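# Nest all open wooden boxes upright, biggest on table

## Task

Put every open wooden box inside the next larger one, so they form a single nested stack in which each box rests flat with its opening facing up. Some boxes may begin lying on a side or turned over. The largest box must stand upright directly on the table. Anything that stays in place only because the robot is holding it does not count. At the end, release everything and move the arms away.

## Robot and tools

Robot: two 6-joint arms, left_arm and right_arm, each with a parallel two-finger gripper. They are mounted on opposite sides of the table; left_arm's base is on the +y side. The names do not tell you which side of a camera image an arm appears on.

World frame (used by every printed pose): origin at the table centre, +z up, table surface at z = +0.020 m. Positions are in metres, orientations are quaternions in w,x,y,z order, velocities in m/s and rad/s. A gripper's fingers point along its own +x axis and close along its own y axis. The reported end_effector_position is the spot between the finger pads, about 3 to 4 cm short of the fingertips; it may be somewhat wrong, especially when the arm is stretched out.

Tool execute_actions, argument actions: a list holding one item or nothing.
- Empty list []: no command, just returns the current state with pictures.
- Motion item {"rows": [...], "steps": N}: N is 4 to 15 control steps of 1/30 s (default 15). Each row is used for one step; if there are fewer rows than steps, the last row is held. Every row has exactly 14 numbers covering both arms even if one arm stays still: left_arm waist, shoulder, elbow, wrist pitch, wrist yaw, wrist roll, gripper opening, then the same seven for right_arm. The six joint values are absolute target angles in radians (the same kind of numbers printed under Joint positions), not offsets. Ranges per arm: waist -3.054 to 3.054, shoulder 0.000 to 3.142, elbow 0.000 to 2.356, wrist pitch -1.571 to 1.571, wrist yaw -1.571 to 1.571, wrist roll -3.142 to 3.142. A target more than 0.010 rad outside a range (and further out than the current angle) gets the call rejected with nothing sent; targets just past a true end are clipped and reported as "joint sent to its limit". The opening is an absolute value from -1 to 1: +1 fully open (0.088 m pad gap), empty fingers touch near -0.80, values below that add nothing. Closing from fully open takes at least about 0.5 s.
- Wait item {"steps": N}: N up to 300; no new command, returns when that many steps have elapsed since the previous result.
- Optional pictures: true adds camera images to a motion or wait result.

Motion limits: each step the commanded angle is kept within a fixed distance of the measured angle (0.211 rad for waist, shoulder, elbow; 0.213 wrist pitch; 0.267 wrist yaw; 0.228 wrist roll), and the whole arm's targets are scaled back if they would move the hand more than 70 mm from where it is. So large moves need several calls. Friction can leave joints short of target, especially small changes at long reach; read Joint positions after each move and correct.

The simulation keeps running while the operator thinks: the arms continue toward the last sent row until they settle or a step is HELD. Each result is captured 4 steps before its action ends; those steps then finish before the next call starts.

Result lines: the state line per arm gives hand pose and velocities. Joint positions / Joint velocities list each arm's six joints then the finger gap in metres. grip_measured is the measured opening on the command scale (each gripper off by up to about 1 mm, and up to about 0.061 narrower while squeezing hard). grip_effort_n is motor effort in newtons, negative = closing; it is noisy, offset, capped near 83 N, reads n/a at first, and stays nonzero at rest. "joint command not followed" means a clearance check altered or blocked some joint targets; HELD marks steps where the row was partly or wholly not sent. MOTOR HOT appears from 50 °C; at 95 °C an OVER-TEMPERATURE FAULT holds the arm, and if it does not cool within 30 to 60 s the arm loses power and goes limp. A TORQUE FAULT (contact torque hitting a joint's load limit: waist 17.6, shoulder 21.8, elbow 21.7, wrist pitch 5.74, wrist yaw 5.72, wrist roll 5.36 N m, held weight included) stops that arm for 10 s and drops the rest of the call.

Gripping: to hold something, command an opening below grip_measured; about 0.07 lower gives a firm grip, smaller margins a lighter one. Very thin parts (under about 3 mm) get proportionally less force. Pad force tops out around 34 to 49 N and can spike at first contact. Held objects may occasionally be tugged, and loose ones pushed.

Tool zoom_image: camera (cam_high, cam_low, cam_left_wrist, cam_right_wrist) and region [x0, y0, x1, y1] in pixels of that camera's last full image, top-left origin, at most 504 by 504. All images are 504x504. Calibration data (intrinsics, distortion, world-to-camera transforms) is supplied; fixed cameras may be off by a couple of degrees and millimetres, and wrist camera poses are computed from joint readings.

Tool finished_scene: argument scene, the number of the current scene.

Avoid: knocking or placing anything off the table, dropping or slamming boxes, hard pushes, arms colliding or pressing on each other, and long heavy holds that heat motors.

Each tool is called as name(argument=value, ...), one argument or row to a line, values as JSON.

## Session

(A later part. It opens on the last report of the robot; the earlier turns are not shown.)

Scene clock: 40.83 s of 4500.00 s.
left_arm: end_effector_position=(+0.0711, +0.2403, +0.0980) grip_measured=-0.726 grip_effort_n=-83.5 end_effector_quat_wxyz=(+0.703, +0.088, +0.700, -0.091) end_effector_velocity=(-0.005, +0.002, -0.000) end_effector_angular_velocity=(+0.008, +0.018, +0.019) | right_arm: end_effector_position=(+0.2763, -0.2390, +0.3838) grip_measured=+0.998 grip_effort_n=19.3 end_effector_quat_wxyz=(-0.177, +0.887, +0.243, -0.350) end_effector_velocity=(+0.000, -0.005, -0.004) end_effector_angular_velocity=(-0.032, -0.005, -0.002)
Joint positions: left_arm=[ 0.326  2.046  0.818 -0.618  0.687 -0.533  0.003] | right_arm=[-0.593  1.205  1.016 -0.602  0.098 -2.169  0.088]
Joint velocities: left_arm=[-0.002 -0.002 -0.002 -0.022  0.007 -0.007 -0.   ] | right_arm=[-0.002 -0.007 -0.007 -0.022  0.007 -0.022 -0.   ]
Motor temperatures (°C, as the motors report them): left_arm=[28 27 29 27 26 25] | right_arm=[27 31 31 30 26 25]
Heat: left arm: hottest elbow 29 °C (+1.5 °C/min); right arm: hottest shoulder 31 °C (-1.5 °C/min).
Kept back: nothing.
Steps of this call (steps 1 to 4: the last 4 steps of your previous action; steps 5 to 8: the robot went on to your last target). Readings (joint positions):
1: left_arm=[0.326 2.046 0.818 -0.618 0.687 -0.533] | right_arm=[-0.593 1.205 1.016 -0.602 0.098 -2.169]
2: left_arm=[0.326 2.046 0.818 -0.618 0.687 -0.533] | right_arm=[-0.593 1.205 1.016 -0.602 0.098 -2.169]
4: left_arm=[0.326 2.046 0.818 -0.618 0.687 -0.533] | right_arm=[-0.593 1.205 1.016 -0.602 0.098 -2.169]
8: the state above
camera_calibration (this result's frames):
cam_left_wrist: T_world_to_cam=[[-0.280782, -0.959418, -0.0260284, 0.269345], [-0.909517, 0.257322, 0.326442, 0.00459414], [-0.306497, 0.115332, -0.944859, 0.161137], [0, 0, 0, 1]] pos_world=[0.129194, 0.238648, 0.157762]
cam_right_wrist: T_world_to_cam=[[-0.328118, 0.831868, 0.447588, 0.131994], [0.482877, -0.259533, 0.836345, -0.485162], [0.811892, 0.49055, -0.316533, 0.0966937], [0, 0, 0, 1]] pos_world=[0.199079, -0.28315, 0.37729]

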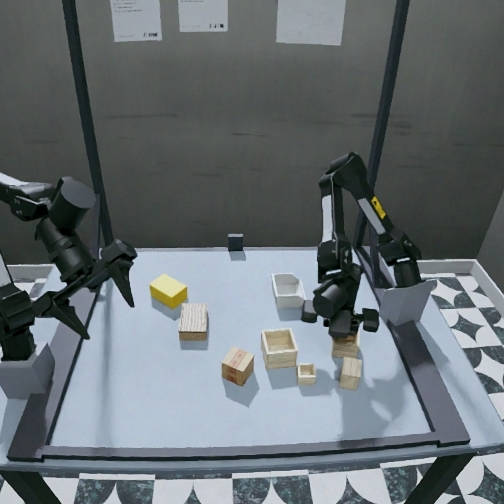

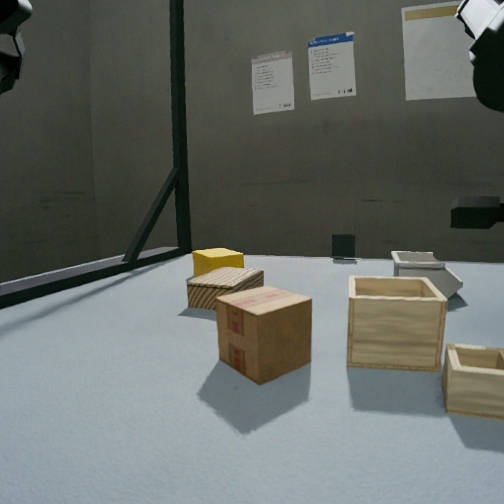

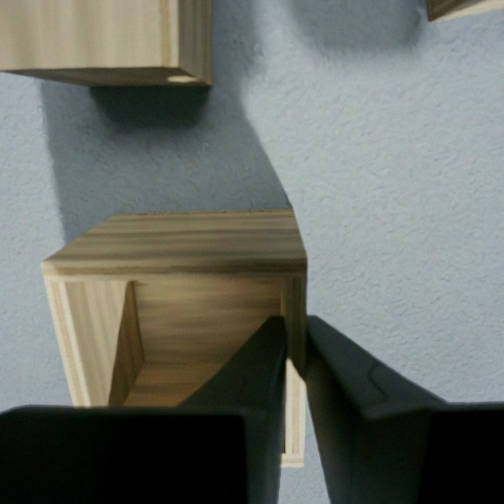

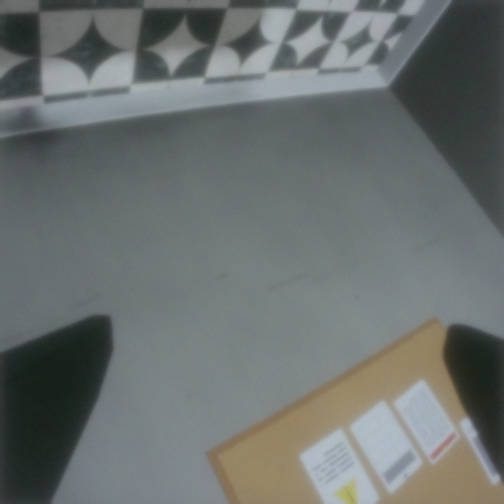

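execute_actions(
  actions=[
    {"rows":[[0.35,2.02,0.83,-0.67,0.68,-0.5,-1,-0.593,1.2,1.0,-0.6,0.1,-2.169,1],[0.35,2.02,0.83,-0.67,0.68,-0.5,-1,-0.593,1.2,1.0,-0.6,0.1,-2.169,1],[0.35,2.02,0.83,-0.67,0.68,-0.5,-1,-0.593,1.2,1.0,-0.6,0.1,-2.169,1],[0.385,1.985,0.855,-0.75,0.67,-0.46,-1,-0.593,1.2,1.0,-0.6,0.1,-2.169,1],[0.385,1.985,0.855,-0.75,0.67,-0.46,-1,-0.593,1.2,1.0,-0.6,0.1,-2.169,1],[0.385,1.985,0.855,-0.75,0.67,-0.46,-1,-0.593,1.2,1.0,-0.6,0.1,-2.169,1],[0.43,1.95,0.91,-0.89,0.65,-0.40,-1,-0.593,1.2,1.0,-0.6,0.1,-2.169,1],[0.43,1.95,0.91,-0.89,0.65,-0.40,-1,-0.593,1.2,1.0,-0.6,0.1,-2.169,1],[0.43,1.95,0.91,-0.89,0.65,-0.40,-1,-0.593,1.2,1.0,-0.6,0.1,-2.169,1],[0.43,1.95,0.91,-0.89,0.65,-0.40,-1,-0.593,1.2,1.0,-0.6,0.1,-2.169,1],[0.5,1.9,1.05,-1.15,0.62,-0.4,-1,-0.593,1.2,1.0,-0.6,0.1,-2.169,1]],"steps":15},
  ],
)

execute_actions(
  actions=[
    {"rows":[[0.5,1.9,1.05,-1.15,0.62,-0.4,-1,-0.593,1.2,1.0,-0.6,0.1,-2.169,1],[0.5,1.9,1.05,-1.15,0.62,-0.4,-1,-0.593,1.2,1.0,-0.6,0.1,-2.169,1],[0.5,1.9,1.05,-1.15,0.62,-0.4,-1,-0.593,1.2,1.0,-0.6,0.1,-2.169,1],[0.5,1.9,1.05,-1.15,0.62,-0.4,-1,-0.593,1.2,1.0,-0.6,0.1,-2.169,1],[0.49,1.99,1.3,-1.3,0.63,-0.6,-1,-0.593,1.2,1.0,-0.6,0.1,-2.169,1],[0.49,1.99,1.3,-1.3,0.63,-0.6,-1,-0.593,1.2,1.0,-0.6,0.1,-2.169,1],[0.49,1.99,1.3,-1.3,0.63,-0.6,-1,-0.593,1.2,1.0,-0.6,0.1,-2.169,1],[0.49,1.99,1.3,-1.3,0.63,-0.6,-1,-0.593,1.2,1.0,-0.6,0.1,-2.169,1],[0.4575,2.084,1.546,-1.411,0.641,-0.8,-1,-0.593,1.2,1.0,-0.6,0.1,-2.169,1]],"steps":15},
  ],
)

execute_actions(
  actions=[
    {"steps":15},
  ],
  pictures=true,
)

Scene clock: 41.80 s of 4500.00 s.
left_arm: end_effector_position=(+0.0652, +0.2411, +0.1392) grip_measured=-0.726 grip_effort_n=-83.5 end_effector_quat_wxyz=(+0.700, +0.089, +0.703, -0.085) end_effector_velocity=(-0.050, -0.037, +0.285) end_effector_angular_velocity=(+0.320, +0.084, +0.497) | right_arm: end_effector_position=(+0.2763, -0.2390, +0.3838) grip_measured=+0.998 grip_effort_n=19.8 end_effector_quat_wxyz=(-0.177, +0.887, +0.243, -0.350) end_effector_velocity=(-0.002, -0.003, -0.001) end_effector_angular_velocity=(-0.007, +0.006, -0.010)
Joint positions: left_arm=[ 0.412  1.971  0.896 -0.85   0.658 -0.426  0.003] | right_arm=[-0.593  1.205  1.016 -0.602  0.098 -2.169  0.088]
Joint velocities: left_arm=[ 0.388 -0.305  0.93  -1.853 -0.33   0.168 -0.   ] | right_arm=[ 0.002 -0.007  0.002 -0.022  0.007  0.007 -0.   ]
Motor temperatures (°C, as the motors report them): left_arm=[28 27 29 27 26 25] | right_arm=[27 31 31 30 26 25]
Heat: left arm: hottest elbow 29 °C (+1.4 °C/min); right arm: hottest shoulder 31 °C (-1.4 °C/min).
Steps of this call (steps 1 to 15: the robot went on to your last target; steps 16 to 18: nothing new was sent; steps 19 to 29: the first 11 steps of this action). Readings (joint positions):
19: left_arm=[0.326 2.046 0.819 -0.621 0.687 -0.529] | right_arm=[-0.593 1.205 1.016 -0.602 0.098 -2.169]
20: left_arm=[0.329 2.046 0.820 -0.632 0.687 -0.523] | right_arm=[-0.593 1.205 1.016 -0.602 0.098 -2.169]
22: left_arm=[0.336 2.041 0.822 -0.657 0.685 -0.509] | right_arm=[-0.593 1.205 1.016 -0.602 0.098 -2.169]
26: left_arm=[0.377 2.006 0.853 -0.769 0.670 -0.458] | right_arm=[-0.593 1.205 1.016 -0.602 0.098 -2.169]
29: the state above

Scene clock: 42.30 s of 4500.00 s.
left_arm: end_effector_position=(+0.0596, +0.1979, +0.2222) grip_measured=-0.726 grip_effort_n=-83.5 end_effector_quat_wxyz=(+0.692, -0.020, +0.721, +0.044) end_effector_velocity=(+0.050, -0.217, +0.109) end_effector_angular_velocity=(+0.088, -0.079, +0.944) | right_arm: end_effector_position=(+0.2763, -0.2390, +0.3838) grip_measured=+0.998 grip_effort_n=19.3 end_effector_quat_wxyz=(-0.177, +0.887, +0.243, -0.350) end_effector_velocity=(-0.001, +0.001, -0.002) end_effector_angular_velocity=(-0.002, -0.001, +0.013)
Joint positions: left_arm=[ 0.479  2.009  1.304 -1.325  0.632 -0.652  0.003] | right_arm=[-0.593  1.205  1.016 -0.602  0.098 -2.169  0.088]
Joint velocities: left_arm=[-0.198  0.525  1.282 -0.608  0.022 -1.179 -0.   ] | right_arm=[ 0.002 -0.002 -0.007  0.007 -0.007 -0.007 -0.   ]
Motor temperatures (°C, as the motors report them): left_arm=[28 27 29 27 26 25] | right_arm=[27 31 31 30 26 25]
Heat: left arm: hottest elbow 29 °C (+1.4 °C/min); right arm: hottest shoulder 31 °C (-1.4 °C/min).
Steps of this call (steps 1 to 4: the last 4 steps of your previous action; steps 5 to 15: the first 11 steps of this action). Readings (joint positions):
5: left_arm=[0.482 1.919 1.015 -1.056 0.634 -0.409] | right_arm=[-0.593 1.205 1.016 -0.602 0.098 -2.169]
6: left_arm=[0.487 1.912 1.024 -1.079 0.632 -0.408] | right_arm=[-0.593 1.205 1.016 -0.602 0.098 -2.169]
8: left_arm=[0.490 1.908 1.032 -1.108 0.629 -0.406] | right_arm=[-0.593 1.205 1.016 -0.602 0.098 -2.169]
12: left_arm=[0.489 1.958 1.167 -1.225 0.624 -0.522] | right_arm=[-0.593 1.205 1.016 -0.602 0.098 -2.169]
15: the state above

Scene clock: 42.80 s of 4500.00 s.
left_arm: end_effector_position=(+0.0681, +0.1566, +0.2491) grip_measured=-0.726 grip_effort_n=-83.5 end_effector_quat_wxyz=(+0.706, -0.058, +0.703, +0.062) end_effector_velocity=(+0.000, -0.004, +0.001) end_effector_angular_velocity=(+0.007, -0.007, +0.012) | right_arm: end_effector_position=(+0.2763, -0.2390, +0.3838) grip_measured=+0.998 grip_effort_n=19.3 end_effector_quat_wxyz=(-0.177, +0.887, +0.243, -0.350) end_effector_velocity=(-0.001, -0.003, -0.004) end_effector_angular_velocity=(-0.012, +0.020, -0.006)
Joint positions: left_arm=[ 0.457  2.075  1.533 -1.408  0.638 -0.795  0.003] | right_arm=[-0.593  1.205  1.016 -0.602  0.098 -2.169  0.088]
Joint velocities: left_arm=[-0.007  0.007  0.022 -0.007 -0.007 -0.022 -0.   ] | right_arm=[-0.002 -0.002 -0.002 -0.022 -0.007  0.007 -0.   ]
Motor temperatures (°C, as the motors report them): left_arm=[28 27 29 27 26 25] | right_arm=[27 31 31 30 26 25]
Heat: left arm: hottest elbow 29 °C (+1.4 °C/min); right arm: hottest shoulder 31 °C (-1.4 °C/min).
Kept back: nothing.
Steps of this call (steps 1 to 4: the last 4 steps of your previous action; steps 5 to 15: the robot went on to your last target). Readings (joint positions):
1: left_arm=[0.472 2.027 1.346 -1.344 0.633 -0.687] | right_arm=[-0.593 1.205 1.016 -0.602 0.098 -2.169]
2: left_arm=[0.467 2.043 1.387 -1.358 0.633 -0.714] | right_arm=[-0.593 1.205 1.016 -0.602 0.098 -2.169]
4: left_arm=[0.460 2.061 1.453 -1.376 0.636 -0.748] | right_arm=[-0.593 1.205 1.016 -0.602 0.098 -2.169]
8: left_arm=[0.458 2.064 1.514 -1.399 0.638 -0.780] | right_arm=[-0.593 1.205 1.016 -0.602 0.098 -2.169]
15: the state above
camera_calibration (this result's frames):
cam_left_wrist: T_world_to_cam=[[0.138238, -0.989841, -0.0332463, 0.17015], [-0.934728, -0.14149, 0.325983, 0.0383584], [-0.327375, -0.0139869, -0.944791, 0.334275], [0, 0, 0, 1]] pos_world=[0.121767, 0.178524, 0.308973]
cam_right_wrist: T_world_to_cam=[[-0.328118, 0.831868, 0.447588, 0.131994], [0.482877, -0.259533, 0.836345, -0.485162], [0.811892, 0.49055, -0.316533, 0.0966937], [0, 0, 0, 1]] pos_world=[0.199079, -0.28315, 0.37729]

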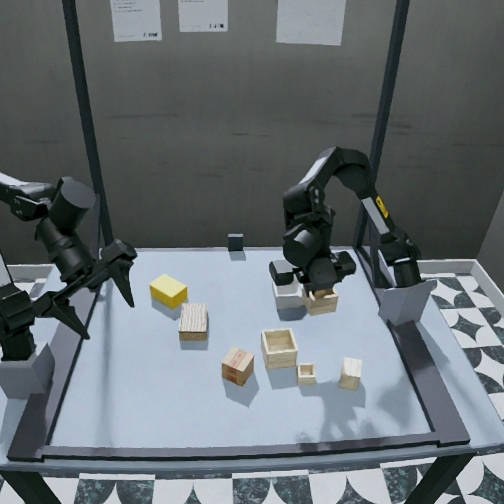

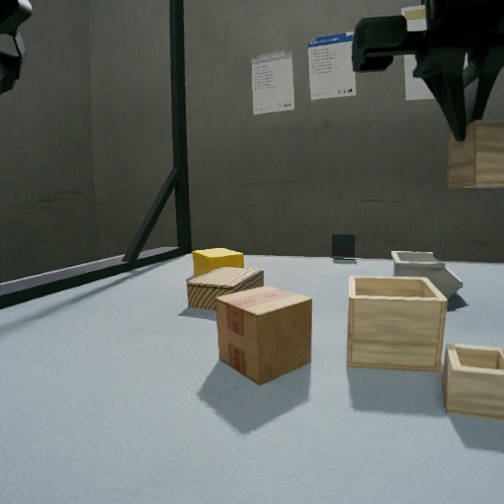

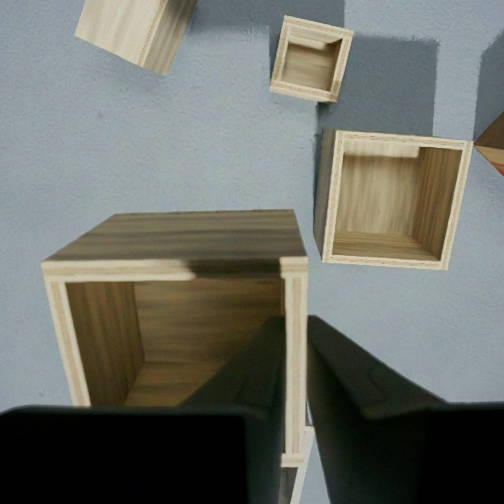

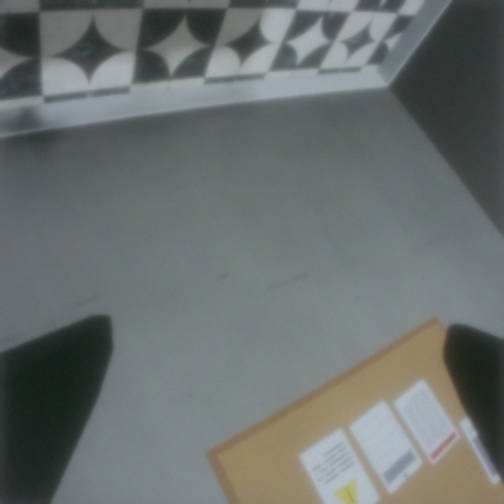

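execute_actions(
  actions=[
    {"rows":[[0.38,2.18,1.66,-1.36,0.665,-0.83,-1,-0.593,1.2,1.0,-0.6,0.1,-2.169,1],[0.38,2.18,1.66,-1.36,0.665,-0.83,-1,-0.593,1.2,1.0,-0.6,0.1,-2.169,1],[0.38,2.18,1.66,-1.36,0.665,-0.83,-1,-0.593,1.2,1.0,-0.6,0.1,-2.169,1],[0.38,2.18,1.66,-1.36,0.665,-0.83,-1,-0.593,1.2,1.0,-0.6,0.1,-2.169,1],[0.38,2.18,1.66,-1.36,0.665,-0.83,-1,-0.593,1.2,1.0,-0.6,0.1,-2.169,1],[0.294,2.302,1.784,-1.307,0.692,-0.858,-1,-0.593,1.2,1.0,-0.6,0.1,-2.169,1]],"steps":15},
  ],
)

execute_actions(
  actions=[
    {"steps":15},
  ],
  pictures=true,
)

Scene clock: 43.63 s of 4500.00 s.
left_arm: end_effector_position=(+0.0834, +0.0904, +0.2065) grip_measured=-0.726 grip_effort_n=-83.5 end_effector_quat_wxyz=(+0.708, -0.012, +0.705, +0.018) end_effector_velocity=(-0.025, -0.055, -0.137) end_effector_angular_velocity=(+0.250, +0.148, -0.119) | right_arm: end_effector_position=(+0.2763, -0.2390, +0.3838) grip_measured=+0.998 grip_effort_n=19.8 end_effector_quat_wxyz=(-0.177, +0.887, +0.243, -0.350) end_effector_velocity=(+0.001, -0.002, -0.003) end_effector_angular_velocity=(-0.011, +0.007, -0.000)
Joint positions: left_arm=[ 0.307  2.265  1.744 -1.321  0.683 -0.847  0.003] | right_arm=[-0.593  1.205  1.016 -0.602  0.098 -2.169  0.088]
Joint velocities: left_arm=[-0.335  0.3    0.178  0.022  0.022 -0.066 -0.   ] | right_arm=[-0.007  0.002 -0.002 -0.007 -0.007 -0.007  0.   ]
Motor temperatures (°C, as the motors report them): left_arm=[28 27 29 27 26 25] | right_arm=[27 31 31 30 26 25]
Heat: left arm: hottest elbow 29 °C (+1.4 °C/min); right arm: hottest shoulder 31 °C (-1.4 °C/min).
Steps of this call (steps 1 to 14: the robot went on to your last target; steps 15 to 25: the first 11 steps of this action). Readings (joint positions):
15: left_arm=[0.455 2.083 1.546 -1.412 0.638 -0.801] | right_arm=[-0.593 1.205 1.016 -0.602 0.098 -2.169]
16: left_arm=[0.446 2.100 1.569 -1.407 0.641 -0.809] | right_arm=[-0.593 1.205 1.016 -0.602 0.098 -2.169]
18: left_arm=[0.418 2.133 1.612 -1.371 0.653 -0.815] | right_arm=[-0.593 1.205 1.016 -0.602 0.098 -2.169]
22: left_arm=[0.355 2.214 1.699 -1.334 0.672 -0.837] | right_arm=[-0.593 1.205 1.016 -0.602 0.098 -2.169]
25: the state above

Scene clock: 44.13 s of 4500.00 s.
left_arm: end_effector_position=(+0.0854, +0.0818, +0.2002) grip_measured=-0.726 grip_effort_n=-83.5 end_effector_quat_wxyz=(+0.709, -0.007, +0.706, +0.013) end_effector_velocity=(-0.001, +0.005, -0.003) end_effector_angular_velocity=(+0.024, +0.012, +0.026) | right_arm: end_effector_position=(+0.2763, -0.2390, +0.3838) grip_measured=+0.998 grip_effort_n=18.8 end_effector_quat_wxyz=(-0.177, +0.887, +0.243, -0.350) end_effector_velocity=(-0.001, -0.004, -0.006) end_effector_angular_velocity=(-0.025, +0.014, +0.001)
Joint positions: left_arm=[ 0.29   2.292  1.775 -1.309  0.688 -0.855  0.003] | right_arm=[-0.593  1.205  1.016 -0.602  0.098 -2.169  0.088]
Joint velocities: left_arm=[-0.002  0.007 -0.002 -0.022 -0.007 -0.007 -0.001] | right_arm=[-0.002 -0.002 -0.007 -0.022 -0.007 -0.007 -0.   ]
Motor temperatures (°C, as the motors report them): left_arm=[28 27 29 27 26 25] | right_arm=[27 31 31 30 26 25]
Heat: left arm: hottest elbow 29 °C (+1.4 °C/min); right arm: hottest shoulder 31 °C (-1.4 °C/min).
Kept back: nothing.
Steps of this call (steps 1 to 4: the last 4 steps of your previous action; steps 5 to 15: the robot went on to your last target). Readings (joint positions):
1: left_arm=[0.298 2.274 1.749 -1.320 0.684 -0.849] | right_arm=[-0.593 1.205 1.016 -0.602 0.098 -2.169]
2: left_arm=[0.292 2.280 1.754 -1.317 0.685 -0.850] | right_arm=[-0.593 1.205 1.016 -0.602 0.098 -2.169]
4: left_arm=[0.288 2.287 1.762 -1.313 0.687 -0.852] | right_arm=[-0.593 1.205 1.016 -0.602 0.098 -2.169]
8: left_arm=[0.290 2.289 1.772 -1.310 0.688 -0.854] | right_arm=[-0.593 1.205 1.016 -0.602 0.098 -2.169]
15: the state above
camera_calibration (this result's frames):
cam_left_wrist: T_world_to_cam=[[-0.00254168, -0.99936, -0.0356824, 0.105397], [-0.94542, -0.00922558, 0.325725, 0.0500757], [-0.325845, 0.0345627, -0.944791, 0.28863], [0, 0, 0, 1]] pos_world=[0.141659, 0.0958154, 0.260145]
cam_right_wrist: T_world_to_cam=[[-0.328118, 0.831868, 0.447588, 0.131994], [0.482877, -0.259533, 0.836345, -0.485162], [0.811892, 0.49055, -0.316533, 0.0966937], [0, 0, 0, 1]] pos_world=[0.199079, -0.28315, 0.37729]

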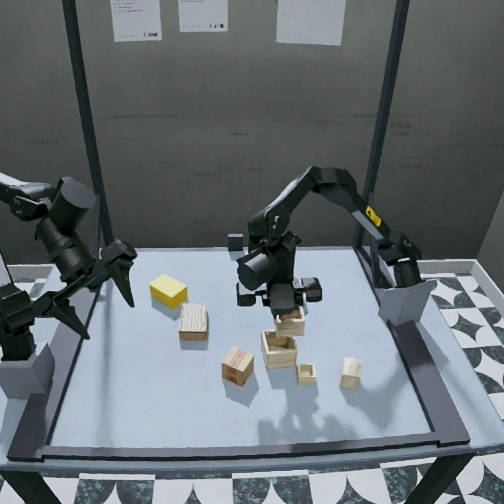

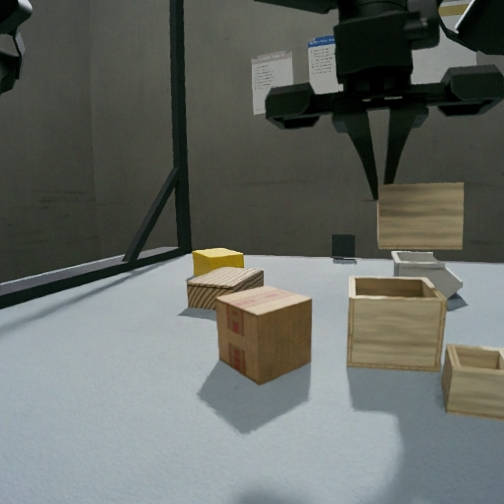

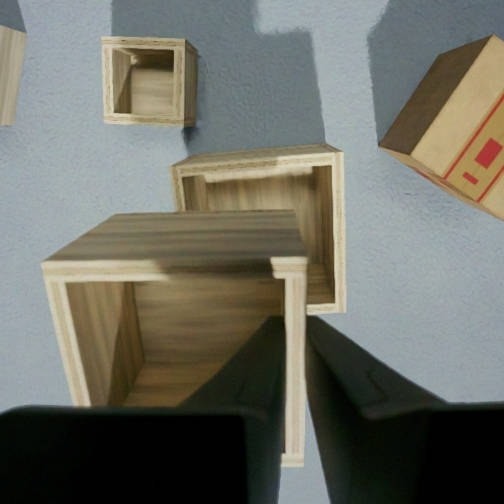

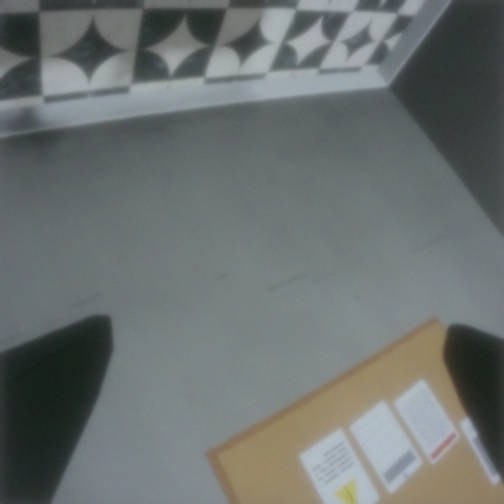

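execute_actions(
  actions=[
    {"rows":[[0.255,2.355,1.767,-1.205,0.702,-0.98,-1,-0.593,1.2,1.0,-0.6,0.1,-2.169,1]],"steps":15},
  ],
)

execute_actions(
  actions=[
    {"steps":15},
  ],
  pictures=true,
)

Scene clock: 44.87 s of 4500.00 s.
left_arm: end_effector_position=(+0.0963, +0.0718, +0.1727) grip_measured=-0.726 grip_effort_n=-83.5 end_effector_quat_wxyz=(+0.709, -0.031, +0.704, +0.033) end_effector_velocity=(+0.006, -0.007, -0.000) end_effector_angular_velocity=(-0.024, -0.030, +0.031) | right_arm: end_effector_position=(+0.2763, -0.2390, +0.3838) grip_measured=+0.998 grip_effort_n=19.3 end_effector_quat_wxyz=(-0.177, +0.887, +0.243, -0.350) end_effector_velocity=(-0.002, -0.001, -0.004) end_effector_angular_velocity=(-0.019, +0.021, +0.014)
Joint positions: left_arm=[ 0.251  2.347  1.77  -1.212  0.698 -0.97   0.003] | right_arm=[-0.593  1.205  1.016 -0.602  0.098 -2.169  0.088]
Joint velocities: left_arm=[-0.002 -0.002 -0.002  0.051 -0.007 -0.066 -0.   ] | right_arm=[-0.002  0.002  0.002 -0.022 -0.022 -0.007 -0.   ]
Motor temperatures (°C, as the motors report them): left_arm=[28 27 29 27 26 25] | right_arm=[27 31 31 30 26 25]
Heat: left arm: hottest elbow 29 °C (+1.3 °C/min); right arm: hottest shoulder 31 °C (-1.3 °C/min).
Steps of this call (steps 1 to 11: the robot went on to your last target; steps 12 to 22: the first 11 steps of this action). Readings (joint positions):
12: left_arm=[0.289 2.296 1.775 -1.302 0.689 -0.870] | right_arm=[-0.593 1.205 1.016 -0.602 0.098 -2.169]
13: left_arm=[0.286 2.302 1.775 -1.276 0.691 -0.898] | right_arm=[-0.593 1.205 1.016 -0.602 0.098 -2.169]
15: left_arm=[0.275 2.318 1.775 -1.241 0.695 -0.930] | right_arm=[-0.593 1.205 1.016 -0.602 0.098 -2.169]
19: left_arm=[0.254 2.344 1.770 -1.219 0.696 -0.961] | right_arm=[-0.593 1.205 1.016 -0.602 0.098 -2.169]
22: the state above

Scene clock: 45.37 s of 4500.00 s.
left_arm: end_effector_position=(+0.0970, +0.0710, +0.1726) grip_measured=-0.726 grip_effort_n=-83.5 end_effector_quat_wxyz=(+0.710, -0.033, +0.703, +0.033) end_effector_velocity=(-0.001, +0.002, -0.000) end_effector_angular_velocity=(+0.010, -0.002, +0.010) | right_arm: end_effector_position=(+0.2763, -0.2390, +0.3838) grip_measured=+0.998 grip_effort_n=19.3 end_effector_quat_wxyz=(-0.177, +0.887, +0.243, -0.350) end_effector_velocity=(-0.003, +0.001, -0.000) end_effector_angular_velocity=(-0.003, +0.010, +0.018)
Joint positions: left_arm=[ 0.251  2.347  1.77  -1.207  0.698 -0.977  0.003] | right_arm=[-0.593  1.205  1.016 -0.602  0.098 -2.169  0.088]
Joint velocities: left_arm=[-0.002 -0.002 -0.002 -0.007 -0.007 -0.007 -0.   ] | right_arm=[-0.002 -0.002  0.002 -0.007 -0.022 -0.007 -0.   ]
Motor temperatures (°C, as the motors report them): left_arm=[29 27 29 27 26 25] | right_arm=[27 31 31 30 26 25]
Heat: left arm: hottest waist 29 °C (+1.3 °C/min); right arm: hottest shoulder 31 °C (-1.3 °C/min).
Kept back: nothing.
Steps of this call (steps 1 to 4: the last 4 steps of your previous action; steps 5 to 15: the robot went on to your last target). Readings (joint positions):
1: left_arm=[0.251 2.347 1.770 -1.210 0.698 -0.972] | right_arm=[-0.593 1.205 1.016 -0.602 0.098 -2.169]
2: left_arm=[0.251 2.347 1.770 -1.209 0.698 -0.973] | right_arm=[-0.593 1.205 1.016 -0.602 0.098 -2.169]
4: left_arm=[0.251 2.347 1.770 -1.209 0.698 -0.975] | right_arm=[-0.593 1.205 1.016 -0.602 0.098 -2.169]
8: left_arm=[0.251 2.347 1.770 -1.207 0.698 -0.976] | right_arm=[-0.593 1.205 1.016 -0.602 0.098 -2.169]
15: the state above
All arms were judged still, so your last target was given up. Only a new action makes them travel on or press farther. Fingers that are still opening or closing keep moving.
camera_calibration (this result's frames):
cam_left_wrist: T_world_to_cam=[[0.0633789, -0.997591, -0.0282089, 0.0857904], [-0.944483, -0.0690878, 0.321215, 0.0748507], [-0.32239, 0.00628462, -0.946586, 0.268656], [0, 0, 0, 1]] pos_world=[0.15187, 0.0890665, 0.232683]
cam_right_wrist: T_world_to_cam=[[-0.328118, 0.831868, 0.447588, 0.131994], [0.482877, -0.259533, 0.836345, -0.485162], [0.811892, 0.49055, -0.316533, 0.0966937], [0, 0, 0, 1]] pos_world=[0.199079, -0.28315, 0.37729]

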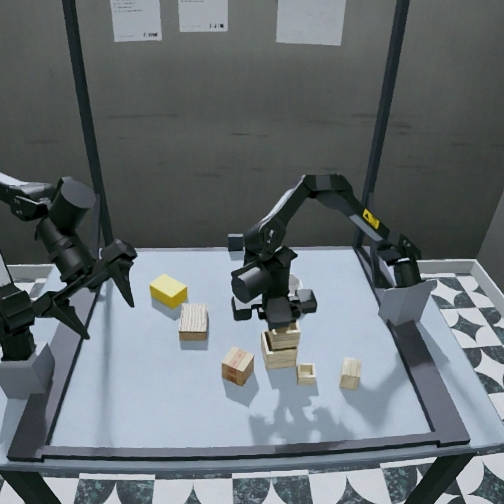

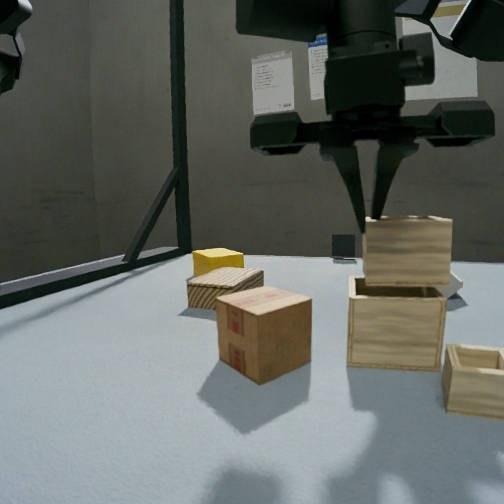

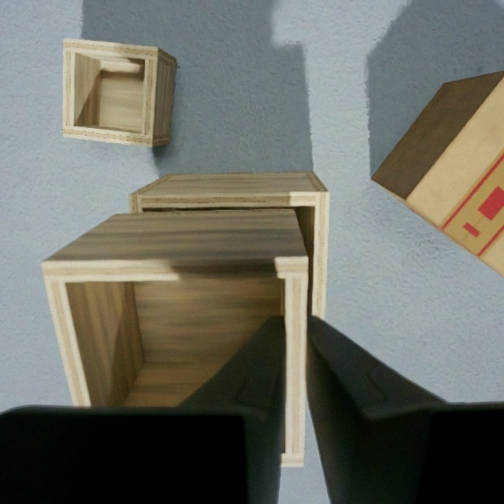

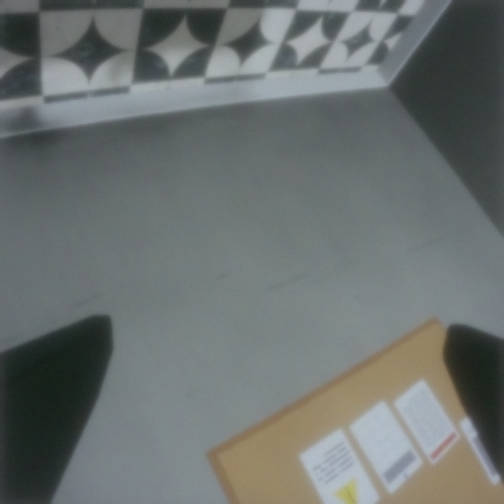

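execute_actions(
  actions=[
    {"rows":[[0.247,2.38,1.821,-1.231,0.703,-0.98,-1,-0.593,1.2,1.0,-0.6,0.1,-2.169,1]],"steps":15},
  ],
)

execute_actions(
  actions=[
    {"steps":12},
  ],
  pictures=true,
)

Scene clock: 46.13 s of 4500.00 s.
left_arm: end_effector_position=(+0.0974, +0.0659, +0.1722) grip_measured=-0.726 grip_effort_n=-83.5 end_effector_quat_wxyz=(+0.708, -0.031, +0.704, +0.034) end_effector_velocity=(-0.003, -0.002, +0.001) end_effector_angular_velocity=(+0.011, -0.003, -0.011) | right_arm: end_effector_position=(+0.2763, -0.2390, +0.3838) grip_measured=+0.998 grip_effort_n=18.8 end_effector_quat_wxyz=(-0.177, +0.887, +0.243, -0.350) end_effector_velocity=(+0.000, -0.002, -0.002) end_effector_angular_velocity=(-0.004, +0.013, +0.008)
Joint positions: left_arm=[ 0.245  2.368  1.809 -1.228  0.699 -0.977  0.003] | right_arm=[-0.593  1.205  1.016 -0.602  0.098 -2.169  0.088]
Joint velocities: left_arm=[-0.007  0.002  0.022 -0.022 -0.007  0.007 -0.   ] | right_arm=[-0.012 -0.002 -0.002 -0.007 -0.022 -0.007 -0.   ]
Motor temperatures (°C, as the motors report them): left_arm=[29 28 29 27 26 25] | right_arm=[27 31 31 30 26 25]
Heat: left arm: hottest waist 29 °C (+1.3 °C/min); right arm: hottest shoulder 31 °C (-1.3 °C/min).
Steps of this call (steps 1 to 12: nothing new was sent; steps 13 to 23: the first 11 steps of this action). Readings (joint positions):
13: left_arm=[0.251 2.349 1.772 -1.209 0.698 -0.977] | right_arm=[-0.593 1.205 1.016 -0.602 0.098 -2.169]
14: left_arm=[0.250 2.353 1.780 -1.214 0.699 -0.977] | right_arm=[-0.593 1.205 1.016 -0.602 0.098 -2.169]
16: left_arm=[0.249 2.360 1.794 -1.218 0.699 -0.977] | right_arm=[-0.593 1.205 1.016 -0.602 0.098 -2.169]
20: left_arm=[0.246 2.367 1.806 -1.226 0.699 -0.977] | right_arm=[-0.593 1.205 1.016 -0.602 0.098 -2.169]
23: the state above

Scene clock: 46.53 s of 4500.00 s.
left_arm: end_effector_position=(+0.0975, +0.0655, +0.1724) grip_measured=-0.726 grip_effort_n=-83.5 end_effector_quat_wxyz=(+0.708, -0.031, +0.704, +0.034) end_effector_velocity=(-0.001, -0.001, +0.001) end_effector_angular_velocity=(-0.001, -0.011, -0.002) | right_arm: end_effector_position=(+0.2763, -0.2390, +0.3838) grip_measured=+0.998 grip_effort_n=19.3 end_effector_quat_wxyz=(-0.177, +0.887, +0.243, -0.350) end_effector_velocity=(+0.003, -0.002, -0.000) end_effector_angular_velocity=(-0.019, -0.013, -0.003)
Joint positions: left_arm=[ 0.245  2.369  1.812 -1.229  0.699 -0.977  0.003] | right_arm=[-0.593  1.205  1.016 -0.602  0.098 -2.169  0.088]
Joint velocities: left_arm=[-0.002 -0.007 -0.002  0.007 -0.007 -0.007 -0.   ] | right_arm=[-0.007  0.002  0.002 -0.007  0.007 -0.022 -0.   ]
Motor temperatures (°C, as the motors report them): left_arm=[29 28 29 27 26 25] | right_arm=[27 31 31 30 26 25]
Heat: left arm: hottest waist 29 °C (+1.3 °C/min); right arm: hottest shoulder 31 °C (-1.3 °C/min).
Kept back: nothing.
Steps of this call (steps 1 to 4: the last 4 steps of your previous action; steps 5 to 12: the robot went on to your last target). Readings (joint positions):
1: left_arm=[0.245 2.368 1.810 -1.228 0.699 -0.977] | right_arm=[-0.593 1.205 1.016 -0.602 0.098 -2.169]
2: left_arm=[0.245 2.368 1.811 -1.228 0.699 -0.977] | right_arm=[-0.593 1.205 1.016 -0.602 0.098 -2.169]
4: left_arm=[0.245 2.369 1.811 -1.228 0.699 -0.977] | right_arm=[-0.593 1.205 1.016 -0.602 0.098 -2.169]
8: left_arm=[0.245 2.369 1.812 -1.229 0.699 -0.977] | right_arm=[-0.593 1.205 1.016 -0.602 0.098 -2.169]
12: the state above
camera_calibration (this result's frames):
cam_left_wrist: T_world_to_cam=[[0.0608955, -0.997611, -0.0326064, 0.0813512], [-0.943568, -0.0681891, 0.324082, 0.0743864], [-0.325531, 0.0110312, -0.945467, 0.268451], [0, 0, 0, 1]] pos_world=[0.152624, 0.0832679, 0.232357]
cam_right_wrist: T_world_to_cam=[[-0.328118, 0.831868, 0.447588, 0.131994], [0.482877, -0.259533, 0.836345, -0.485162], [0.811892, 0.49055, -0.316533, 0.0966937], [0, 0, 0, 1]] pos_world=[0.199079, -0.28315, 0.37729]

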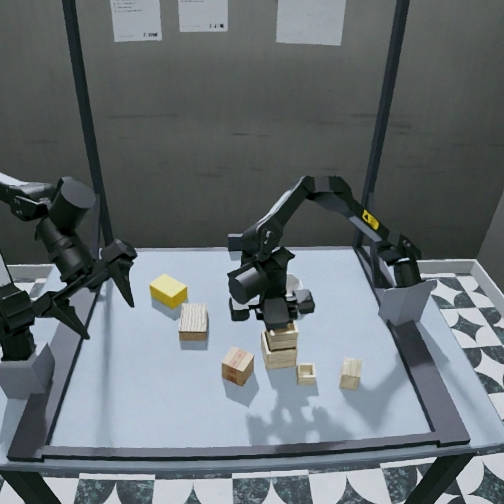

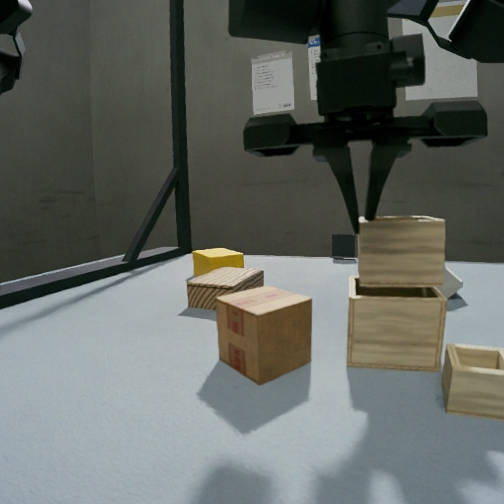

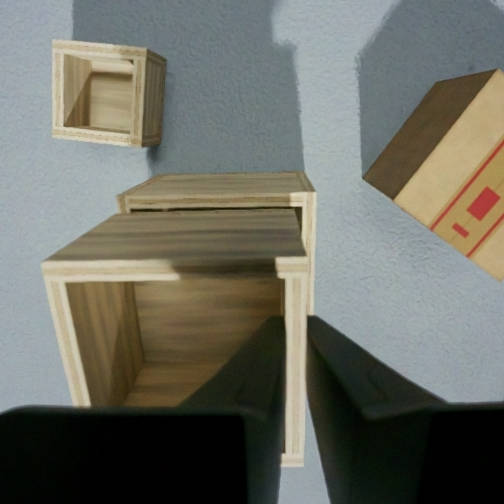

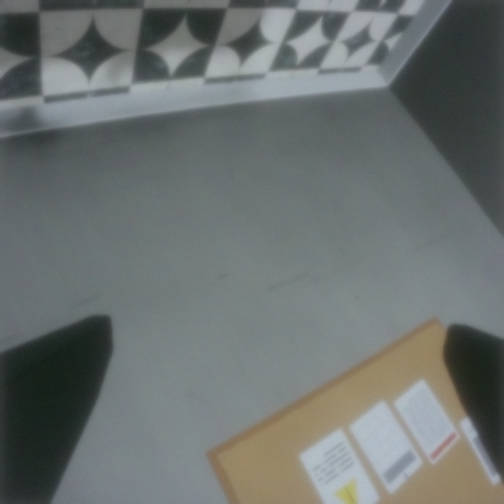

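execute_actions(
  actions=[
    {"rows":[[0.235,2.375,1.795,-1.195,0.703,-0.995,-1,-0.593,1.2,1.0,-0.6,0.1,-2.169,1],[0.235,2.375,1.795,-1.195,0.703,-0.995,-1,-0.593,1.2,1.0,-0.6,0.1,-2.169,1],[0.235,2.375,1.795,-1.195,0.703,-0.995,-1,-0.593,1.2,1.0,-0.6,0.1,-2.169,1],[0.235,2.375,1.795,-1.195,0.703,-0.995,-1,-0.593,1.2,1.0,-0.6,0.1,-2.169,1],[0.225,2.372,1.775,-1.165,0.706,-1.008,-1,-0.593,1.2,1.0,-0.6,0.1,-2.169,1],[0.225,2.372,1.775,-1.165,0.706,-1.008,-1,-0.593,1.2,1.0,-0.6,0.1,-2.169,1],[0.225,2.372,1.775,-1.165,0.706,-1.008,-1,-0.593,1.2,1.0,-0.6,0.1,-2.169,1],[0.225,2.372,1.775,-1.165,0.706,-1.008,-1,-0.593,1.2,1.0,-0.6,0.1,-2.169,1],[0.214,2.375,1.752,-1.135,0.71,-1.02,-1,-0.593,1.2,1.0,-0.6,0.1,-2.169,1]],"steps":15},
  ],
)

execute_actions(
  actions=[
    {"steps":12},
  ],
  pictures=true,
)

Scene clock: 47.93 s of 4500.00 s.
left_arm: end_effector_position=(+0.0996, +0.0633, +0.1614) grip_measured=-0.726 grip_effort_n=-83.5 end_effector_quat_wxyz=(+0.711, -0.035, +0.701, +0.030) end_effector_velocity=(+0.025, +0.007, -0.006) end_effector_angular_velocity=(-0.050, -0.039, +0.082) | right_arm: end_effector_position=(+0.2763, -0.2390, +0.3838) grip_measured=+0.998 grip_effort_n=19.3 end_effector_quat_wxyz=(-0.177, +0.887, +0.243, -0.350) end_effector_velocity=(+0.000, -0.001, -0.003) end_effector_angular_velocity=(-0.022, -0.001, +0.012)
Joint positions: left_arm=[ 0.229  2.369  1.778 -1.164  0.703 -1.009  0.003] | right_arm=[-0.593  1.205  1.016 -0.602  0.098 -2.169  0.088]
Joint velocities: left_arm=[ 0.032 -0.002 -0.085  0.139 -0.007 -0.095  0.   ] | right_arm=[-0.002  0.002 -0.002 -0.007 -0.007 -0.022 -0.   ]
Motor temperatures (°C, as the motors report them): left_arm=[29 28 29 27 26 25] | right_arm=[27 31 31 30 26 25]
Heat: left arm: hottest waist 29 °C (+1.3 °C/min); right arm: hottest shoulder 31 °C (-1.3 °C/min).
Steps of this call (steps 1 to 15: the robot went on to your last target; steps 16 to 31: nothing new was sent; steps 32 to 42: the first 11 steps of this action). Readings (joint positions):
32: left_arm=[0.245 2.369 1.812 -1.228 0.699 -0.979] | right_arm=[-0.593 1.205 1.016 -0.602 0.098 -2.169]
33: left_arm=[0.244 2.369 1.811 -1.222 0.699 -0.982] | right_arm=[-0.593 1.205 1.016 -0.602 0.098 -2.169]
35: left_arm=[0.240 2.369 1.809 -1.209 0.699 -0.986] | right_arm=[-0.593 1.205 1.016 -0.602 0.098 -2.169]
39: left_arm=[0.229 2.369 1.792 -1.183 0.701 -0.998] | right_arm=[-0.593 1.205 1.016 -0.602 0.098 -2.169]
42: the state above

Scene clock: 48.33 s of 4500.00 s.
left_arm: end_effector_position=(+0.1036, +0.0642, +0.1612) grip_measured=-0.726 grip_effort_n=-83.5 end_effector_quat_wxyz=(+0.713, -0.041, +0.699, +0.029) end_effector_velocity=(+0.004, +0.000, -0.001) end_effector_angular_velocity=(+0.005, -0.025, -0.005) | right_arm: end_effector_position=(+0.2763, -0.2390, +0.3838) grip_measured=+0.998 grip_effort_n=19.3 end_effector_quat_wxyz=(-0.177, +0.887, +0.243, -0.350) end_effector_velocity=(-0.001, +0.003, +0.003) end_effector_angular_velocity=(+0.014, -0.011, +0.017)
Joint positions: left_arm=[ 0.236  2.368  1.766 -1.143  0.703 -1.017  0.003] | right_arm=[-0.593  1.205  1.016 -0.602  0.098 -2.169  0.088]
Joint velocities: left_arm=[-0.002 -0.002 -0.007  0.022 -0.022 -0.007 -0.   ] | right_arm=[ 0.002 -0.002 -0.002  0.022 -0.007 -0.007  0.   ]
Motor temperatures (°C, as the motors report them): left_arm=[29 28 29 27 26 25] | right_arm=[27 31 31 30 26 25]
Heat: left arm: hottest waist 29 °C (+1.2 °C/min); right arm: hottest shoulder 31 °C (-1.2 °C/min).
Kept back: nothing.
Steps of this call (steps 1 to 4: the last 4 steps of your previous action; steps 5 to 12: the robot went on to your last target). Readings (joint positions):
1: left_arm=[0.230 2.369 1.775 -1.159 0.703 -1.011] | right_arm=[-0.593 1.205 1.016 -0.602 0.098 -2.169]
2: left_arm=[0.232 2.368 1.773 -1.155 0.703 -1.012] | right_arm=[-0.593 1.205 1.016 -0.602 0.098 -2.169]
4: left_arm=[0.234 2.368 1.770 -1.149 0.703 -1.015] | right_arm=[-0.593 1.205 1.016 -0.602 0.098 -2.169]
8: left_arm=[0.236 2.368 1.767 -1.144 0.703 -1.016] | right_arm=[-0.593 1.205 1.016 -0.602 0.098 -2.169]
12: the state above
camera_calibration (this result's frames):
cam_left_wrist: T_world_to_cam=[[0.067212, -0.997676, -0.0111511, 0.0751453], [-0.947806, -0.0673358, 0.311656, 0.0860825], [-0.311683, -0.0103779, -0.95013, 0.26061], [0, 0, 0, 1]] pos_world=[0.157766, 0.0834717, 0.221623]
cam_right_wrist: T_world_to_cam=[[-0.328118, 0.831868, 0.447588, 0.131994], [0.482877, -0.259533, 0.836345, -0.485162], [0.811892, 0.49055, -0.316533, 0.0966937], [0, 0, 0, 1]] pos_world=[0.199079, -0.28315, 0.37729]

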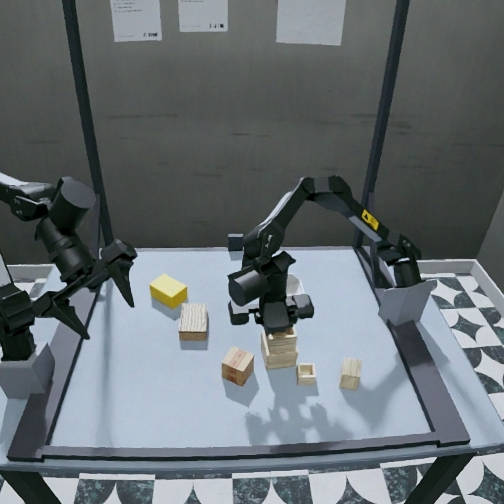

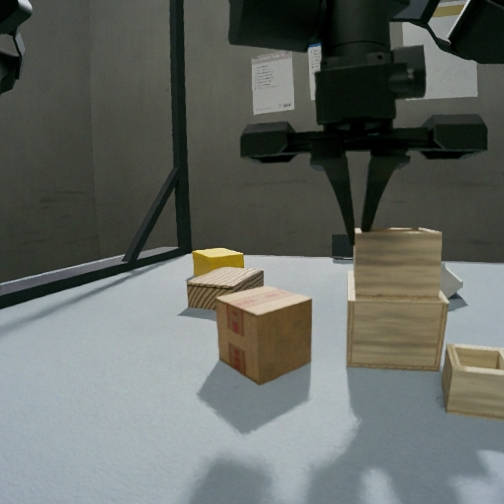

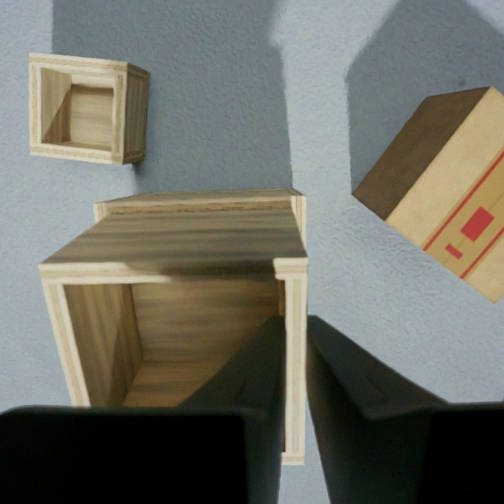

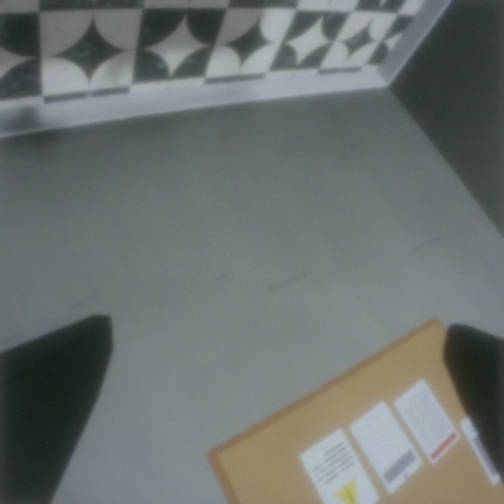

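execute_actions(
  actions=[
    {"rows":[[0.24,2.36,1.80,-1.22,0.703,-0.99,-1,-0.593,1.2,1.0,-0.6,0.1,-2.169,1],[0.24,2.36,1.80,-1.22,0.703,-0.99,-1,-0.593,1.2,1.0,-0.6,0.1,-2.169,1],[0.24,2.36,1.80,-1.22,0.703,-0.99,-1,-0.593,1.2,1.0,-0.6,0.1,-2.169,1],[0.24,2.36,1.80,-1.22,0.703,-0.99,-1,-0.593,1.2,1.0,-0.6,0.1,-2.169,1],[0.24,2.36,1.80,-1.22,0.703,-0.99,-1,-0.593,1.2,1.0,-0.6,0.1,-2.169,1],[0.24,2.36,1.80,-1.22,0.703,-0.99,-1,-0.593,1.2,1.0,-0.6,0.1,-2.169,1],[0.226,2.372,1.808,-1.228,0.703,-0.985,-1,-0.593,1.2,1.0,-0.6,0.1,-2.169,1]],"steps":15},
  ],
)

execute_actions(
  actions=[
    {"steps":12},
  ],
  pictures=true,
)

Scene clock: 49.03 s of 4500.00 s.
left_arm: end_effector_position=(+0.0927, +0.0662, +0.1648) grip_measured=-0.726 grip_effort_n=-83.5 end_effector_quat_wxyz=(+0.705, -0.028, +0.707, +0.040) end_effector_velocity=(-0.023, -0.014, -0.006) end_effector_angular_velocity=(+0.038, +0.006, -0.072) | right_arm: end_effector_position=(+0.2763, -0.2390, +0.3838) grip_measured=+0.998 grip_effort_n=18.8 end_effector_quat_wxyz=(-0.177, +0.887, +0.243, -0.350) end_effector_velocity=(+0.001, -0.003, -0.001) end_effector_angular_velocity=(-0.011, -0.005, -0.006)
Joint positions: left_arm=[ 0.228  2.368  1.795 -1.219  0.704 -0.991  0.003] | right_arm=[-0.593  1.205  1.016 -0.602  0.098 -2.169  0.088]
Joint velocities: left_arm=[-0.061 -0.002  0.056 -0.051 -0.007  0.022  0.   ] | right_arm=[-0.002 -0.002 -0.002 -0.007  0.007 -0.007 -0.   ]
Motor temperatures (°C, as the motors report them): left_arm=[29 28 29 27 26 25] | right_arm=[27 31 31 30 26 25]
Heat: left arm: hottest waist 29 °C (+1.2 °C/min); right arm: hottest shoulder 31 °C (-1.2 °C/min).
Steps of this call (steps 1 to 10: the robot went on to your last target; steps 11 to 21: the first 11 steps of this action). Readings (joint positions):
11: left_arm=[0.236 2.368 1.768 -1.146 0.702 -1.017] | right_arm=[-0.593 1.205 1.016 -0.602 0.098 -2.169]
12: left_arm=[0.237 2.368 1.774 -1.160 0.703 -1.012] | right_arm=[-0.593 1.205 1.016 -0.602 0.098 -2.169]
14: left_arm=[0.236 2.368 1.780 -1.186 0.704 -1.004] | right_arm=[-0.593 1.205 1.016 -0.602 0.098 -2.169]
18: left_arm=[0.234 2.368 1.788 -1.210 0.704 -0.996] | right_arm=[-0.593 1.205 1.016 -0.602 0.098 -2.169]
21: the state above

Scene clock: 49.43 s of 4500.00 s.
left_arm: end_effector_position=(+0.0906, +0.0654, +0.1644) grip_measured=-0.726 grip_effort_n=-83.5 end_effector_quat_wxyz=(+0.704, -0.025, +0.708, +0.040) end_effector_velocity=(-0.003, +0.001, -0.002) end_effector_angular_velocity=(+0.014, -0.001, +0.021) | right_arm: end_effector_position=(+0.2763, -0.2390, +0.3838) grip_measured=+0.998 grip_effort_n=19.3 end_effector_quat_wxyz=(-0.177, +0.887, +0.243, -0.350) end_effector_velocity=(-0.001, -0.004, -0.006) end_effector_angular_velocity=(-0.034, +0.006, +0.009)
Joint positions: left_arm=[ 0.223  2.368  1.799 -1.226  0.704 -0.988  0.003] | right_arm=[-0.593  1.205  1.016 -0.602  0.098 -2.169  0.088]
Joint velocities: left_arm=[-0.007 -0.002 -0.002 -0.007 -0.007 -0.022  0.   ] | right_arm=[-0.002 -0.002 -0.007 -0.022 -0.007 -0.022 -0.   ]
Motor temperatures (°C, as the motors report them): left_arm=[29 28 29 27 26 25] | right_arm=[27 31 31 30 26 25]
Heat: left arm: hottest waist 29 °C (+1.2 °C/min); right arm: hottest shoulder 31 °C (-1.2 °C/min).
Kept back: nothing.
Steps of this call (steps 1 to 4: the last 4 steps of your previous action; steps 5 to 12: the robot went on to your last target). Readings (joint positions):
1: left_arm=[0.226 2.368 1.796 -1.220 0.704 -0.991] | right_arm=[-0.593 1.205 1.016 -0.602 0.098 -2.169]
2: left_arm=[0.225 2.368 1.797 -1.222 0.704 -0.990] | right_arm=[-0.593 1.205 1.016 -0.602 0.098 -2.169]
4: left_arm=[0.223 2.368 1.798 -1.223 0.704 -0.989] | right_arm=[-0.593 1.205 1.016 -0.602 0.098 -2.169]
8: left_arm=[0.223 2.368 1.799 -1.225 0.704 -0.989] | right_arm=[-0.593 1.205 1.016 -0.602 0.098 -2.169]
12: the state above
camera_calibration (this result's frames):
cam_left_wrist: T_world_to_cam=[[0.0605693, -0.996959, -0.0490414, 0.0840838], [-0.939592, -0.0735289, 0.334306, 0.0688134], [-0.336895, 0.0258302, -0.941188, 0.25798], [0, 0, 0, 1]] pos_world=[0.146476, 0.0822241, 0.223926]
cam_right_wrist: T_world_to_cam=[[-0.328118, 0.831868, 0.447588, 0.131994], [0.482877, -0.259533, 0.836345, -0.485162], [0.811892, 0.49055, -0.316533, 0.0966937], [0, 0, 0, 1]] pos_world=[0.199079, -0.28315, 0.37729]

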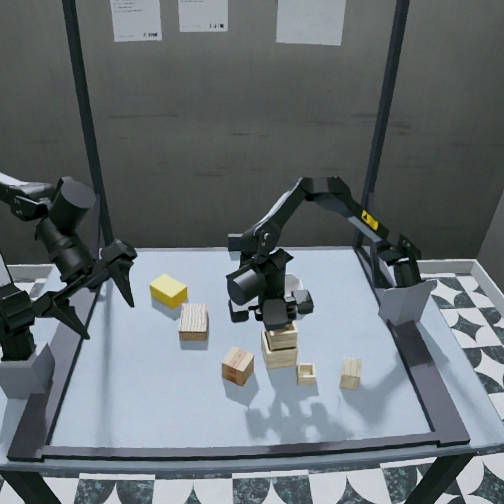

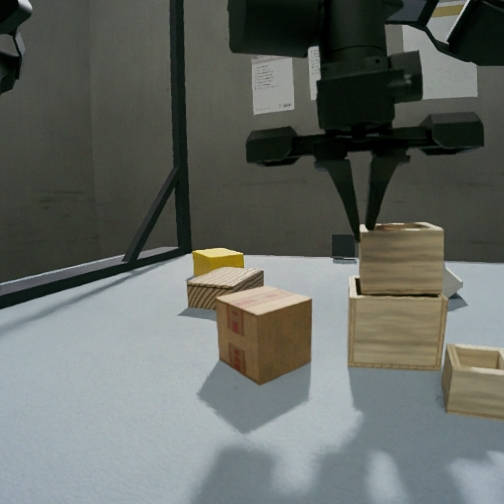

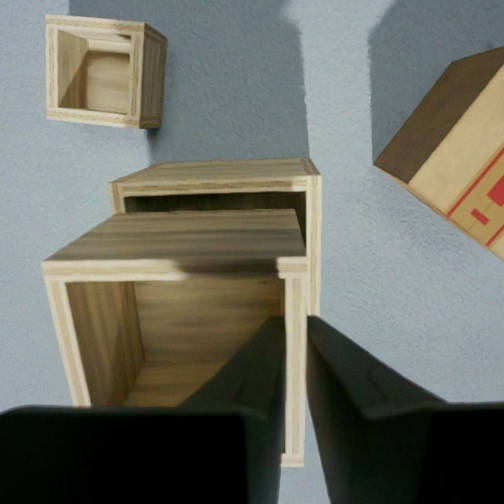

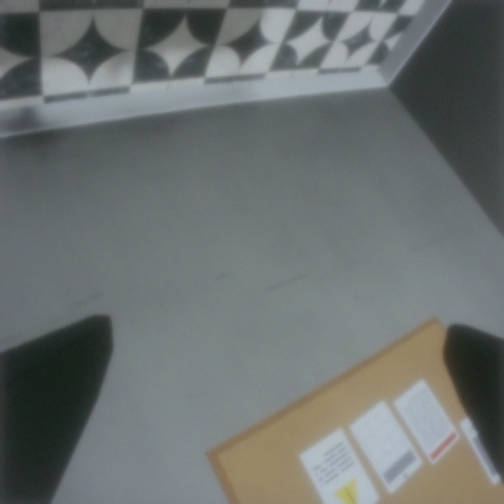

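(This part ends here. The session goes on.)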